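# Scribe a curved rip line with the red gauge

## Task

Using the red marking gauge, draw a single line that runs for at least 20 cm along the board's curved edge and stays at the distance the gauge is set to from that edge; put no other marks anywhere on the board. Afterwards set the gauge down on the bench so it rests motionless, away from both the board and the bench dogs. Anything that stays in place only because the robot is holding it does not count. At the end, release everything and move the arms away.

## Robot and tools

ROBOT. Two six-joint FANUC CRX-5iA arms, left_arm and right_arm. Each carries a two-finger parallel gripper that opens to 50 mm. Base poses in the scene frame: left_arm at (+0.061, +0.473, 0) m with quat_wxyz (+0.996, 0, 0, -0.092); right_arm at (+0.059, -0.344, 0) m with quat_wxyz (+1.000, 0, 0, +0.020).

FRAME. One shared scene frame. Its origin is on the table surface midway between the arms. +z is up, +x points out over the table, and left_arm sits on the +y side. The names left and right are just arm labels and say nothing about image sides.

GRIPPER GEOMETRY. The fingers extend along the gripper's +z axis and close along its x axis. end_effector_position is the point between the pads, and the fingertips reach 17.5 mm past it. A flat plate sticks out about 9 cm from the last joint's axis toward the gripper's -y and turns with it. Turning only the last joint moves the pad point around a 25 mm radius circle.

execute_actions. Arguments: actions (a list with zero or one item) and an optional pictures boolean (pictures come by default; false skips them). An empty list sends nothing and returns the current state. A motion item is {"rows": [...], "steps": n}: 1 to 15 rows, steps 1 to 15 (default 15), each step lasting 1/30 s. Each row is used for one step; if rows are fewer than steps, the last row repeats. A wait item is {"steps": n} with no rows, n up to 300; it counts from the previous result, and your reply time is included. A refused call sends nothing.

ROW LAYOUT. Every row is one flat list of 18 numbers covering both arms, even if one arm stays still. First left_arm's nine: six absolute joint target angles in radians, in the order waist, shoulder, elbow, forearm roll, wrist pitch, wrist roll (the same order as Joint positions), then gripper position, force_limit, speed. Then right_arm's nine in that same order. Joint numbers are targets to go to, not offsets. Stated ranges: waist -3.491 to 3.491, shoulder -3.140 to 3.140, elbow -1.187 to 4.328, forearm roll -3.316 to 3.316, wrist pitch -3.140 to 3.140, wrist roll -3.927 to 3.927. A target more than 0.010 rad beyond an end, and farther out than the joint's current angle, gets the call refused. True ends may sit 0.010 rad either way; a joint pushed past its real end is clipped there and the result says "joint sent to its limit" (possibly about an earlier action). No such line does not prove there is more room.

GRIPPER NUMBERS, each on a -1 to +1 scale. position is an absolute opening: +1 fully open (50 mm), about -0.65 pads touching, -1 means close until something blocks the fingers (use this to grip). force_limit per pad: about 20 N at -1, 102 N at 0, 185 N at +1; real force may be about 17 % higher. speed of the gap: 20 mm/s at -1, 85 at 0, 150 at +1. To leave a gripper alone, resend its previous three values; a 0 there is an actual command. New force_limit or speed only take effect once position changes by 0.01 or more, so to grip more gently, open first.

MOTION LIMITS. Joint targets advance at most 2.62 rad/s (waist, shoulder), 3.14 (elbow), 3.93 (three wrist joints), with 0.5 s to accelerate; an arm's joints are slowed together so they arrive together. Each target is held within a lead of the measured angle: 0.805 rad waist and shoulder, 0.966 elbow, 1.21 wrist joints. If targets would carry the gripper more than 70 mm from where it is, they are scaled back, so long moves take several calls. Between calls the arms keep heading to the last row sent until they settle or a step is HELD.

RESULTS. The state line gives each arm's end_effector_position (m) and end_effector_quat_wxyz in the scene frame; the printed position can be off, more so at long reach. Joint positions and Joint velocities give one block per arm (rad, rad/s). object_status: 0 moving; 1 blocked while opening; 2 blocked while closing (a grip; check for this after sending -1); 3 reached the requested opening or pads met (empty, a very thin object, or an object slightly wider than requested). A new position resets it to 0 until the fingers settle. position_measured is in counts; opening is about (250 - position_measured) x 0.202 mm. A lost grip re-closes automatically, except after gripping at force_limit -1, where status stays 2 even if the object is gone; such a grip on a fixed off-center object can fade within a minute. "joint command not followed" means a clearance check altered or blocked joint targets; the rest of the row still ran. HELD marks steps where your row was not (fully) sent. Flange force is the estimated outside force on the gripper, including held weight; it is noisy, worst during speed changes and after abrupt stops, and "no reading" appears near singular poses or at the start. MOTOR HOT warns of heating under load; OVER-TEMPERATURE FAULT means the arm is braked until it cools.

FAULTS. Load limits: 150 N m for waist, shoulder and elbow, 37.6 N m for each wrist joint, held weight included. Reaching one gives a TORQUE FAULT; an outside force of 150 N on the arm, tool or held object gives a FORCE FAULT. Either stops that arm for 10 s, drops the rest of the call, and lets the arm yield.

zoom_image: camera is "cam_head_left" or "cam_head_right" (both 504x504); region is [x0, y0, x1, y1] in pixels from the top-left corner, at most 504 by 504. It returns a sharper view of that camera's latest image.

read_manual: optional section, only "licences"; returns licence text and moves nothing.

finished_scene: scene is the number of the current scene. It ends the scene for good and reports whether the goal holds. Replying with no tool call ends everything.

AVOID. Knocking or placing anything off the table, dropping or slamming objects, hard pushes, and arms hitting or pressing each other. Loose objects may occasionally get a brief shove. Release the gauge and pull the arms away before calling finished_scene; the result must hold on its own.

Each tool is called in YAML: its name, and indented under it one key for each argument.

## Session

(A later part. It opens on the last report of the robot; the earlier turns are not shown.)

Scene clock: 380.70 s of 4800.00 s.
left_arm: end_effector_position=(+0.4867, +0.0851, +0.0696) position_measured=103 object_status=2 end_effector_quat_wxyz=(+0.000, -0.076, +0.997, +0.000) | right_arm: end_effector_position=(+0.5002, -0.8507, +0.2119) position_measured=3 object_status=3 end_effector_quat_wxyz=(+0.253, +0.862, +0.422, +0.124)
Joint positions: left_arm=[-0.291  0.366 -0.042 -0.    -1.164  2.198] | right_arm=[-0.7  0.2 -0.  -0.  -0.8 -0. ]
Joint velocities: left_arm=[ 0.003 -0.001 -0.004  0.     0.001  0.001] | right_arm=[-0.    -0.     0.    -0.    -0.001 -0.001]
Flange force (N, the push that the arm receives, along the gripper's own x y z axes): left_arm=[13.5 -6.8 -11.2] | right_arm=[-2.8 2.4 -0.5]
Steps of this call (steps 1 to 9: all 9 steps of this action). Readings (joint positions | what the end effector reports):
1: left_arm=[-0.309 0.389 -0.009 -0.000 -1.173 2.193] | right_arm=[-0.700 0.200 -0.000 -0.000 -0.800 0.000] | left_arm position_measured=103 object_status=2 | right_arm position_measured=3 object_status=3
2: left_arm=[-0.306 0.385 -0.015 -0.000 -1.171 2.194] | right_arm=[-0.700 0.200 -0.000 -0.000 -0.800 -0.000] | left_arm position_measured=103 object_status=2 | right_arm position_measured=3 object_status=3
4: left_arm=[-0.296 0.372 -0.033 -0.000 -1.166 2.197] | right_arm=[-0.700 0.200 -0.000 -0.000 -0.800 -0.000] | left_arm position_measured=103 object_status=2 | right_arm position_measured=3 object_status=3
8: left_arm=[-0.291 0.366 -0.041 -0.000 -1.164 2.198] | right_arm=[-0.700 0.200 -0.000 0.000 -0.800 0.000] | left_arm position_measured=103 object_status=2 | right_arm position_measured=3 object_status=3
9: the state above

execute_actions:
  actions:
    - {"rows":[[-0.2715,0.3416,-0.0746,0,-1.1546,2.2023,-1,-0.3,-0.3,-0.7,0.2,0.0,0,-0.8,0,1,0,0]],"steps":9}
  pictures: false

execute_actions:
  actions:
    - {"rows":[[-0.252,0.3174,-0.107,0,-1.1464,2.2063,-1,-0.3,-0.3,-0.7,0.2,0.0,0,-0.8,0,1,0,0]],"steps":9}
  pictures: false

execute_actions:
  actions:
    - {"rows":[[-0.252,0.3098,-0.098,0,-1.163,2.2063,-1,-0.3,-0.3,-0.7,0.2,0.0,0,-0.8,0,1,0,0]],"steps":9}
  pictures: false

execute_actions:
  actions:
    - {"rows":[[-0.472,0.0236,-0.4003,0,-1.1469,2.227,-1,-0.3,-0.3,-0.7,0.2,0.0,0,-0.8,0,1,0,0]]}
  pictures: false

execute_actions:
  actions:
    - {"steps":12}
  pictures: false

execute_actions:
  actions:
    - {"rows":[[-0.472,0.0541,-0.4358,0,-1.0809,2.227,-1,-0.3,-0.3,-0.7,0.2,0.0,0,-0.8,0,1,0,0]],"steps":12}

zoom_image:
  camera: "cam_head_right"
  region: [180,170,320,290]

Scene clock: 401.20 s of 4800.00 s.
left_arm: end_effector_position=(+0.4847, +0.0982, +0.0695) position_measured=103 object_status=2 end_effector_quat_wxyz=(-0.000, -0.088, +0.996, -0.000) | right_arm: end_effector_position=(+0.5002, -0.8507, +0.2119) position_measured=3 object_status=3 end_effector_quat_wxyz=(+0.253, +0.862, +0.422, +0.124)
Joint positions: left_arm=[-0.272  0.342 -0.074  0.    -1.155  2.202] | right_arm=[-0.7  0.2 -0.  -0.  -0.8 -0. ]
Joint velocities: left_arm=[ 0.003 -0.003 -0.004 -0.001  0.001 -0.   ] | right_arm=[-0.    -0.    -0.     0.    -0.001  0.001]
Flange force (N, the push that the arm receives, along the gripper's own x y z axes): left_arm=[23.1 -5.8 -10.9] | right_arm=[-2.8 3.1 -1.2]
Steps of this call (steps 1 to 15: the robot went on to your last target; steps 16 to 90: nothing new was sent; then 17.20 s passed at rest; steps 91 to 99: all 9 steps of this action). Readings (joint positions | what the end effector reports):
91: left_arm=[-0.291 0.365 -0.043 0.000 -1.163 2.198] | right_arm=[-0.700 0.200 -0.000 -0.000 -0.800 -0.000] | left_arm position_measured=103 object_status=2 | right_arm position_measured=3 object_status=3
92: left_arm=[-0.287 0.361 -0.048 0.000 -1.162 2.199] | right_arm=[-0.700 0.200 -0.000 -0.000 -0.800 -0.000] | left_arm position_measured=103 object_status=2 | right_arm position_measured=3 object_status=3
94: left_arm=[-0.276 0.348 -0.066 0.000 -1.157 2.201] | right_arm=[-0.700 0.200 -0.000 -0.000 -0.800 -0.000] | left_arm position_measured=103 object_status=2 | right_arm position_measured=3 object_status=3
98: left_arm=[-0.272 0.342 -0.074 0.000 -1.155 2.202] | right_arm=[-0.700 0.200 -0.000 -0.000 -0.800 -0.000] | left_arm position_measured=103 object_status=2 | right_arm position_measured=3 object_status=3
99: the state above

Scene clock: 401.50 s of 4800.00 s.
left_arm: end_effector_position=(+0.4822, +0.1111, +0.0695) position_measured=103 object_status=2 end_effector_quat_wxyz=(-0.000, -0.099, +0.995, -0.000) | right_arm: end_effector_position=(+0.5002, -0.8507, +0.2119) position_measured=3 object_status=3 end_effector_quat_wxyz=(+0.253, +0.862, +0.422, +0.124)
Joint positions: left_arm=[-0.252  0.318 -0.107  0.    -1.146  2.206] | right_arm=[-0.7  0.2 -0.  -0.  -0.8 -0. ]
Joint velocities: left_arm=[ 0.003 -0.003 -0.005  0.     0.001  0.001] | right_arm=[ 0.    -0.     0.    -0.001 -0.001  0.   ]
Flange force (N, the push that the arm receives, along the gripper's own x y z axes): left_arm=[19.1 -9.7 -15.1] | right_arm=[-3.9 4.7 -0.7]
Steps of this call (steps 1 to 9: all 9 steps of this action). Readings (joint positions | what the end effector reports):
1: left_arm=[-0.271 0.341 -0.075 0.000 -1.154 2.202] | right_arm=[-0.700 0.200 -0.000 -0.000 -0.800 -0.000] | left_arm position_measured=103 object_status=2 | right_arm position_measured=3 object_status=3
2: left_arm=[-0.268 0.337 -0.081 0.000 -1.153 2.203] | right_arm=[-0.700 0.200 -0.000 -0.000 -0.800 -0.000] | left_arm position_measured=103 object_status=2 | right_arm position_measured=3 object_status=3
4: left_arm=[-0.257 0.323 -0.099 0.000 -1.149 2.205] | right_arm=[-0.700 0.200 -0.000 0.000 -0.800 -0.000] | left_arm position_measured=103 object_status=2 | right_arm position_measured=3 object_status=3
8: left_arm=[-0.252 0.318 -0.107 0.000 -1.147 2.206] | right_arm=[-0.700 0.200 -0.000 -0.000 -0.800 -0.000] | left_arm position_measured=103 object_status=2 | right_arm position_measured=3 object_status=3
9: the state above

Scene clock: 401.80 s of 4800.00 s.
left_arm: end_effector_position=(+0.4821, +0.1115, +0.0768) position_measured=103 object_status=2 end_effector_quat_wxyz=(-0.000, -0.100, +0.995, +0.000) | right_arm: end_effector_position=(+0.5002, -0.8507, +0.2119) position_measured=3 object_status=3 end_effector_quat_wxyz=(+0.253, +0.862, +0.422, +0.124)
Joint positions: left_arm=[-0.252  0.31  -0.098 -0.    -1.163  2.206] | right_arm=[-0.7  0.2 -0.  -0.  -0.8 -0. ]
Joint velocities: left_arm=[ 0.001 -0.002  0.002  0.005 -0.002 -0.001] | right_arm=[-0.     0.     0.    -0.001  0.001 -0.001]
Flange force (N, the push that the arm receives, along the gripper's own x y z axes): left_arm=[10.4 -3.0 7.5] | right_arm=[-2.6 4.3 -1.4]
Steps of this call (steps 1 to 9: all 9 steps of this action). Readings (joint positions | what the end effector reports):
1: left_arm=[-0.252 0.317 -0.107 0.000 -1.147 2.206] | right_arm=[-0.700 0.200 -0.000 -0.000 -0.800 0.000] | left_arm position_measured=103 object_status=2 | right_arm position_measured=3 object_status=3
2: left_arm=[-0.252 0.315 -0.105 -0.000 -1.152 2.206] | right_arm=[-0.700 0.200 -0.000 -0.000 -0.800 -0.000] | left_arm position_measured=103 object_status=2 | right_arm position_measured=3 object_status=3
4: left_arm=[-0.252 0.311 -0.100 -0.000 -1.160 2.206] | right_arm=[-0.700 0.200 0.000 -0.000 -0.800 -0.000] | left_arm position_measured=103 object_status=2 | right_arm position_measured=3 object_status=3
8: left_arm=[-0.252 0.310 -0.098 -0.000 -1.163 2.206] | right_arm=[-0.700 0.200 -0.000 -0.000 -0.800 -0.000] | left_arm position_measured=103 object_status=2 | right_arm position_measured=3 object_status=3
9: the state above

Scene clock: 402.30 s of 4800.00 s.
left_arm: end_effector_position=(+0.3120, +0.0989, +0.0902) position_measured=103 object_status=2 end_effector_quat_wxyz=(+0.000, -0.007, +1.000, -0.000) | right_arm: end_effector_position=(+0.5002, -0.8507, +0.2119) position_measured=3 object_status=3 end_effector_quat_wxyz=(+0.253, +0.862, +0.422, +0.124)
Joint positions: left_arm=[-0.457  0.043 -0.38   0.    -1.148  2.226] | right_arm=[-0.7  0.2 -0.  -0.  -0.8 -0. ]
Joint velocities: left_arm=[-0.293 -0.38  -0.401 -0.     0.021  0.029] | right_arm=[ 0.001  0.    -0.    -0.001  0.001  0.002]
Flange force (N, the push that the arm receives, along the gripper's own x y z axes): left_arm=[27.4 10.1 -7.7] | right_arm=[-2.5 4.5 -0.3]
Steps of this call (steps 1 to 15: all 15 steps of this action). Readings (joint positions | what the end effector reports):
1: left_arm=[-0.252 0.309 -0.099 -0.000 -1.163 2.206] | right_arm=[-0.700 0.200 -0.000 -0.000 -0.800 -0.000] | left_arm position_measured=103 object_status=2 | right_arm position_measured=3 object_status=3
2: left_arm=[-0.256 0.305 -0.103 -0.000 -1.163 2.207] | right_arm=[-0.700 0.200 0.000 -0.000 -0.800 -0.000] | left_arm position_measured=103 object_status=2 | right_arm position_measured=3 object_status=3
4: left_arm=[-0.276 0.278 -0.132 -0.000 -1.161 2.209] | right_arm=[-0.700 0.200 -0.000 -0.000 -0.800 -0.000] | left_arm position_measured=103 object_status=2 | right_arm position_measured=3 object_status=3
8: left_arm=[-0.346 0.187 -0.228 0.000 -1.156 2.215] | right_arm=[-0.700 0.200 -0.000 -0.000 -0.800 -0.000] | left_arm position_measured=103 object_status=2 | right_arm position_measured=3 object_status=3
15: the state above

Scene clock: 402.70 s of 4800.00 s.
left_arm: end_effector_position=(+0.2999, +0.1002, +0.0900) position_measured=103 object_status=2 end_effector_quat_wxyz=(+0.000, -0.000, +1.000, -0.000) | right_arm: end_effector_position=(+0.5002, -0.8507, +0.2119) position_measured=3 object_status=3 end_effector_quat_wxyz=(+0.253, +0.862, +0.422, +0.124)
Joint positions: left_arm=[-0.472  0.024 -0.4    0.    -1.147  2.227] | right_arm=[-0.7  0.2 -0.  -0.  -0.8 -0. ]
Joint velocities: left_arm=[ 0.001 -0.001 -0.001 -0.    -0.    -0.001] | right_arm=[ 0.     0.    -0.    -0.     0.     0.001]
Flange force (N, the push that the arm receives, along the gripper's own x y z axes): left_arm=[1.6 1.7 0.9] | right_arm=[-2.7 3.3 -1.6]
Steps of this call (steps 1 to 12: the robot went on to your last target). Readings (joint positions | what the end effector reports):
1: left_arm=[-0.465 0.033 -0.391 0.000 -1.147 2.226] | right_arm=[-0.700 0.200 -0.000 -0.000 -0.800 -0.000] | left_arm position_measured=103 object_status=2 | right_arm position_measured=3 object_status=3
2: left_arm=[-0.470 0.027 -0.397 0.000 -1.147 2.227] | right_arm=[-0.700 0.200 -0.000 -0.000 -0.800 -0.000] | left_arm position_measured=103 object_status=2 | right_arm position_measured=3 object_status=3
4: left_arm=[-0.471 0.024 -0.400 0.000 -1.147 2.227] | right_arm=[-0.700 0.200 -0.000 -0.000 -0.800 -0.000] | left_arm position_measured=103 object_status=2 | right_arm position_measured=3 object_status=3
8: left_arm=[-0.472 0.024 -0.400 0.000 -1.147 2.227] | right_arm=[-0.700 0.200 -0.000 -0.000 -0.800 -0.000] | left_arm position_measured=103 object_status=2 | right_arm position_measured=3 object_status=3
12: the state above

Scene clock: 403.10 s of 4800.00 s.
left_arm: end_effector_position=(+0.2999, +0.1002, +0.0642) position_measured=103 object_status=2 end_effector_quat_wxyz=(+0.000, +0.000, +1.000, -0.000) | right_arm: end_effector_position=(+0.5002, -0.8507, +0.2119) position_measured=3 object_status=3 end_effector_quat_wxyz=(+0.253, +0.862, +0.422, +0.124)
Joint positions: left_arm=[-0.472  0.054 -0.436  0.    -1.081  2.227] | right_arm=[-0.7  0.2 -0.  -0.  -0.8 -0. ]
Joint velocities: left_arm=[-0.     0.002 -0.001 -0.     0.001 -0.001] | right_arm=[-0.     0.    -0.    -0.001  0.    -0.001]
Flange force (N, the push that the arm receives, along the gripper's own x y z axes): left_arm=[4.7 3.0 2.1] | right_arm=[-3.0 3.2 -1.5]
Steps of this call (steps 1 to 12: all 12 steps of this action). Readings (joint positions | what the end effector reports):
1: left_arm=[-0.472 0.024 -0.401 0.000 -1.146 2.227] | right_arm=[-0.700 0.200 -0.000 -0.000 -0.800 -0.000] | left_arm position_measured=103 object_status=2 | right_arm position_measured=3 object_status=3
2: left_arm=[-0.472 0.027 -0.404 0.000 -1.139 2.227] | right_arm=[-0.700 0.200 -0.000 -0.000 -0.800 0.000] | left_arm position_measured=103 object_status=2 | right_arm position_measured=3 object_status=3
4: left_arm=[-0.472 0.042 -0.423 0.000 -1.106 2.227] | right_arm=[-0.700 0.200 -0.000 -0.000 -0.800 0.000] | left_arm position_measured=103 object_status=2 | right_arm position_measured=3 object_status=3
8: left_arm=[-0.472 0.054 -0.435 0.000 -1.082 2.227] | right_arm=[-0.700 0.200 0.000 -0.000 -0.800 -0.000] | left_arm position_measured=103 object_status=2 | right_arm position_measured=3 object_status=3
12: the state above

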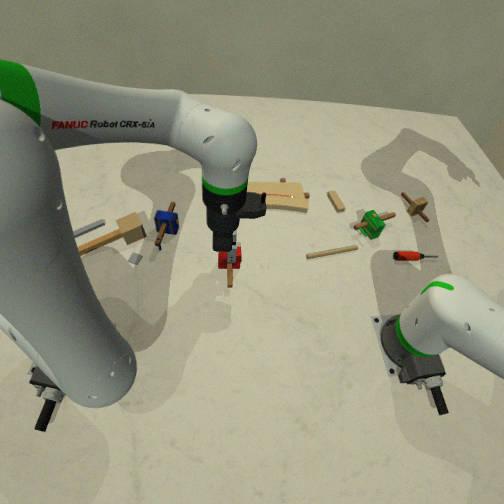

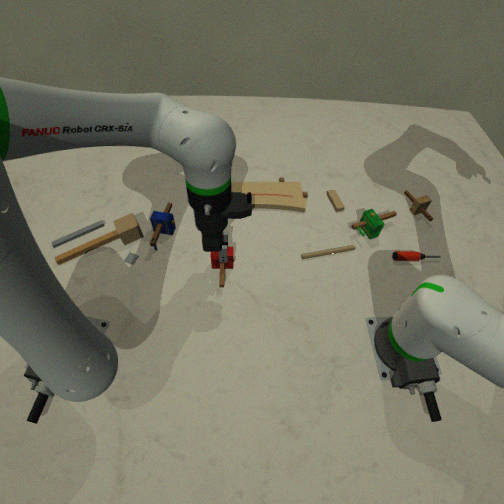

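Region (180, 170, 320, 290) of cam_head_right's 504x504 image, scaled by 3.600, with more detail than that image has; it fills the top 432 rows of this view, and the rest is white.

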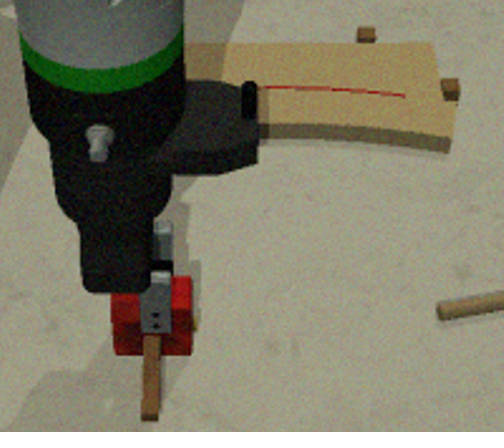

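execute_actions:
  actions:
    - {"rows":[[-0.472,0.0562,-0.4379,0,-1.0767,2.227,-1,-0.3,-0.3,-0.7,0.2,0.0,0,-0.8,0,1,0,0]],"steps":8}
  pictures: false

execute_actions:
  actions:
    - {"rows":[[-0.472,0.0562,-0.4379,0,-1.0767,2.227,0.7,-0.3,-0.3,-0.7,0.2,0.0,0,-0.8,0,1,0,0]],"steps":10}
  pictures: false

execute_actions:
  actions:
    - {"rows":[[-0.472,-0.04,-0.28,0,-1.33,2.227,0.7,-0.3,-0.3,-0.7,0.2,0.0,0,-0.8,0,1,0,0]]}
  pictures: false

execute_actions:
  actions:
    - {"rows":[[0.5,-0.1,-0.2,0,-1.47,2.227,0.7,-0.3,-0.3,-0.7,0.2,0.0,0,-0.8,0,1,0,0]]}
  pictures: false

execute_actions:
  actions:
    - {"steps":35}

zoom_image:
  camera: "cam_head_right"
  region: [180,170,320,290]

Scene clock: 417.90 s of 4800.00 s.
left_arm: end_effector_position=(+0.2999, +0.1001, +0.0626) position_measured=103 object_status=2 end_effector_quat_wxyz=(+0.000, +0.000, +1.000, -0.000) | right_arm: end_effector_position=(+0.5002, -0.8507, +0.2119) position_measured=3 object_status=3 end_effector_quat_wxyz=(+0.253, +0.862, +0.422, +0.124)
Joint positions: left_arm=[-0.472  0.056 -0.438  0.    -1.077  2.227] | right_arm=[-0.7  0.2 -0.  -0.  -0.8 -0. ]
Joint velocities: left_arm=[ 0.     0.002 -0.001  0.     0.002 -0.001] | right_arm=[-0.001 -0.    -0.    -0.001 -0.001  0.   ]
Flange force (N, the push that the arm receives, along the gripper's own x y z axes): left_arm=[4.5 13.2 -32.9] | right_arm=[-3.3 3.5 -0.7]
Steps of this call (steps 1 to 15: the robot went on to your last target; steps 16 to 90: nothing new was sent; then 11.53 s passed at rest; steps 91 to 98: all 8 steps of this action). Readings (joint positions | what the end effector reports):
91: left_arm=[-0.472 0.054 -0.436 0.000 -1.081 2.227] | right_arm=[-0.700 0.200 -0.000 -0.000 -0.800 -0.000] | left_arm position_measured=103 object_status=2 | right_arm position_measured=3 object_status=3
92: left_arm=[-0.472 0.055 -0.437 0.000 -1.079 2.227] | right_arm=[-0.700 0.200 -0.000 0.000 -0.800 0.000] | left_arm position_measured=103 object_status=2 | right_arm position_measured=3 object_status=3
94: left_arm=[-0.472 0.056 -0.437 0.000 -1.077 2.227] | right_arm=[-0.700 0.200 -0.000 -0.000 -0.800 -0.000] | left_arm position_measured=103 object_status=2 | right_arm position_measured=3 object_status=3
98: the state above

Scene clock: 418.23 s of 4800.00 s.
left_arm: end_effector_position=(+0.2998, +0.1002, +0.0623) position_measured=48 object_status=0 end_effector_quat_wxyz=(-0.000, +0.000, +1.000, +0.000) | right_arm: end_effector_position=(+0.5002, -0.8507, +0.2119) position_measured=3 object_status=3 end_effector_quat_wxyz=(+0.253, +0.862, +0.422, +0.124)
Joint positions: left_arm=[-0.472  0.056 -0.438  0.    -1.077  2.227] | right_arm=[-0.7  0.2 -0.  -0.  -0.8 -0. ]
Joint velocities: left_arm=[ 0.    -0.001  0.001  0.    -0.     0.001] | right_arm=[ 0.    -0.    -0.001  0.001  0.    -0.   ]
Flange force (N, the push that the arm receives, along the gripper's own x y z axes): left_arm=[3.4 3.8 1.7] | right_arm=[-3.3 3.0 -1.2]
Steps of this call (steps 1 to 10: all 10 steps of this action). Readings (joint positions | what the end effector reports):
1: left_arm=[-0.472 0.056 -0.438 0.000 -1.076 2.227] | right_arm=[-0.700 0.200 -0.000 -0.000 -0.800 -0.000] | left_arm position_measured=96 object_status=0 | right_arm position_measured=3 object_status=3
2: left_arm=[-0.472 0.056 -0.438 0.000 -1.076 2.227] | right_arm=[-0.700 0.200 -0.000 -0.000 -0.800 -0.000] | left_arm position_measured=85 object_status=0 | right_arm position_measured=3 object_status=3
4: left_arm=[-0.472 0.056 -0.438 0.000 -1.076 2.227] | right_arm=[-0.700 0.200 -0.000 -0.000 -0.800 -0.000] | left_arm position_measured=63 object_status=0 | right_arm position_measured=3 object_status=3
8: left_arm=[-0.472 0.056 -0.438 0.000 -1.077 2.227] | right_arm=[-0.700 0.200 -0.000 -0.000 -0.800 -0.000] | left_arm position_measured=48 object_status=0 | right_arm position_measured=3 object_status=3
10: the state above

Scene clock: 418.73 s of 4800.00 s.
left_arm: end_effector_position=(+0.2998, +0.1003, +0.1642) position_measured=48 object_status=3 end_effector_quat_wxyz=(+0.000, +0.000, +1.000, -0.000) | right_arm: end_effector_position=(+0.5002, -0.8507, +0.2119) position_measured=3 object_status=3 end_effector_quat_wxyz=(+0.253, +0.862, +0.422, +0.124)
Joint positions: left_arm=[-0.472 -0.04  -0.28  -0.    -1.33   2.227] | right_arm=[-0.7  0.2 -0.  -0.  -0.8 -0. ]
Joint velocities: left_arm=[ 0.    -0.002  0.004  0.    -0.006 -0.001] | right_arm=[-0.  0. -0.  0. -0.  0.]
Flange force (N, the push that the arm receives, along the gripper's own x y z axes): left_arm=[1.5 1.7 1.5] | right_arm=[-4.1 3.9 -1.2]
Steps of this call (steps 1 to 15: all 15 steps of this action). Readings (joint positions | what the end effector reports):
1: left_arm=[-0.472 0.056 -0.438 0.000 -1.077 2.227] | right_arm=[-0.700 0.200 -0.000 -0.000 -0.800 -0.000] | left_arm position_measured=48 object_status=0 | right_arm position_measured=3 object_status=3
2: left_arm=[-0.472 0.054 -0.434 -0.000 -1.084 2.227] | right_arm=[-0.700 0.200 -0.000 -0.000 -0.800 -0.000] | left_arm position_measured=48 object_status=0 | right_arm position_measured=3 object_status=3
4: left_arm=[-0.472 0.040 -0.410 -0.000 -1.121 2.227] | right_arm=[-0.700 0.200 -0.000 -0.000 -0.800 -0.000] | left_arm position_measured=48 object_status=3 | right_arm position_measured=3 object_status=3
8: left_arm=[-0.472 -0.013 -0.324 -0.000 -1.259 2.227] | right_arm=[-0.700 0.200 -0.000 0.000 -0.800 -0.000] | left_arm position_measured=48 object_status=3 | right_arm position_measured=3 object_status=3
15: the state above

Scene clock: 419.23 s of 4800.00 s.
left_arm: end_effector_position=(+0.4079, +0.2048, +0.1863) position_measured=48 object_status=3 end_effector_quat_wxyz=(+0.000, -0.172, +0.985, -0.000) | right_arm: end_effector_position=(+0.5002, -0.8507, +0.2119) position_measured=3 object_status=3 end_effector_quat_wxyz=(+0.253, +0.862, +0.422, +0.124)
Joint positions: left_arm=[-0.126 -0.063 -0.25  -0.    -1.383  2.227] | right_arm=[-0.7  0.2 -0.  -0.  -0.8 -0. ]
Joint velocities: left_arm=[ 0.859 -0.049  0.067  0.    -0.118 -0.001] | right_arm=[ 0. -0. -0. -0. -0.  0.]
Flange force (N, the push that the arm receives, along the gripper's own x y z axes): left_arm=[1.1 -12.1 -2.2] | right_arm=[-3.9 4.5 -0.6]
Steps of this call (steps 1 to 15: all 15 steps of this action). Readings (joint positions | what the end effector reports):
1: left_arm=[-0.472 -0.040 -0.280 -0.000 -1.330 2.227] | right_arm=[-0.700 0.200 -0.000 -0.000 -0.800 -0.000] | left_arm position_measured=48 object_status=3 | right_arm position_measured=3 object_status=3
2: left_arm=[-0.467 -0.040 -0.280 -0.000 -1.331 2.227] | right_arm=[-0.700 0.200 -0.000 -0.000 -0.800 -0.000] | left_arm position_measured=48 object_status=3 | right_arm position_measured=3 object_status=3
4: left_arm=[-0.440 -0.042 -0.277 -0.000 -1.336 2.227] | right_arm=[-0.700 0.200 -0.000 -0.000 -0.800 -0.000] | left_arm position_measured=48 object_status=3 | right_arm position_measured=3 object_status=3
8: left_arm=[-0.329 -0.050 -0.266 -0.000 -1.354 2.227] | right_arm=[-0.700 0.200 -0.000 -0.000 -0.800 -0.000] | left_arm position_measured=48 object_status=3 | right_arm position_measured=3 object_status=3
15: the state above

Scene clock: 420.40 s of 4800.00 s.
left_arm: end_effector_position=(+0.4901, +0.4558, +0.2220) position_measured=48 object_status=3 end_effector_quat_wxyz=(+0.000, -0.467, +0.884, -0.000) | right_arm: end_effector_position=(+0.5002, -0.8507, +0.2119) position_measured=3 object_status=3 end_effector_quat_wxyz=(+0.253, +0.862, +0.422, +0.124)
Joint positions: left_arm=[ 0.5   -0.1   -0.2    0.    -1.47   2.227] | right_arm=[-0.7  0.2 -0.  -0.  -0.8 -0. ]
Joint velocities: left_arm=[ 0.001  0.001 -0.    -0.    -0.    -0.   ] | right_arm=[ 0.001  0.    -0.    -0.001 -0.001  0.001]
Flange force (N, the push that the arm receives, along the gripper's own x y z axes): left_arm=[2.8 0.1 1.9] | right_arm=[-2.8 3.0 -1.1]
Steps of this call (steps 1 to 35: the robot went on to your last target). Readings (joint positions | what the end effector reports):
1: left_arm=[-0.097 -0.064 -0.247 -0.000 -1.387 2.227] | right_arm=[-0.700 0.200 -0.000 -0.000 -0.800 -0.000] | left_arm position_measured=48 object_status=3 | right_arm position_measured=3 object_status=3
2: left_arm=[-0.068 -0.066 -0.245 -0.000 -1.391 2.227] | right_arm=[-0.700 0.200 -0.000 -0.000 -0.800 -0.000] | left_arm position_measured=48 object_status=3 | right_arm position_measured=3 object_status=3
4: left_arm=[-0.009 -0.070 -0.240 -0.000 -1.399 2.227] | right_arm=[-0.700 0.200 -0.000 -0.000 -0.800 -0.000] | left_arm position_measured=48 object_status=3 | right_arm position_measured=3 object_status=3
8: left_arm=[0.107 -0.077 -0.231 -0.000 -1.416 2.227] | right_arm=[-0.700 0.200 -0.000 -0.000 -0.800 -0.000] | left_arm position_measured=48 object_status=3 | right_arm position_measured=3 object_status=3
35: the state above

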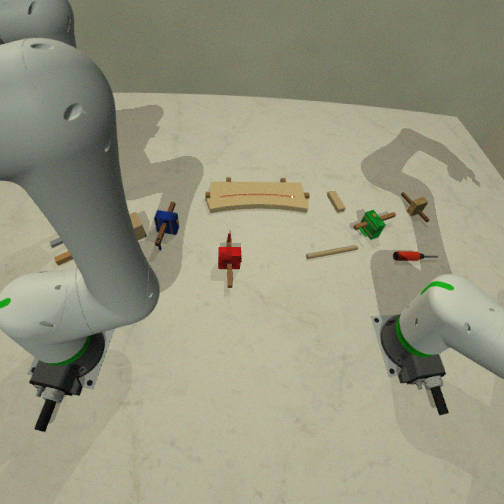

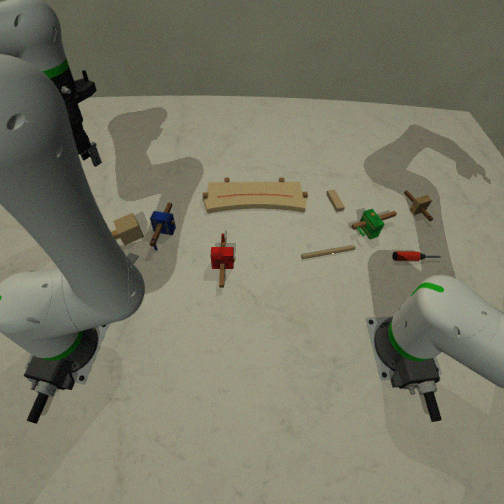

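Region (180, 170, 320, 290) of cam_head_right's 504x504 image, scaled by 3.600, with more detail than that image has; it fills the top 432 rows of this view, and the rest is white.

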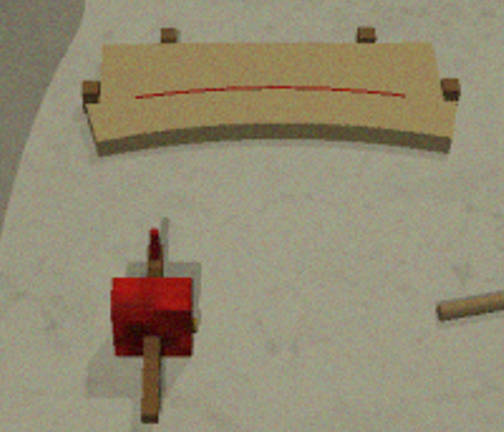

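finished_scene:
  scene: 1

The scene is finished: the task was done.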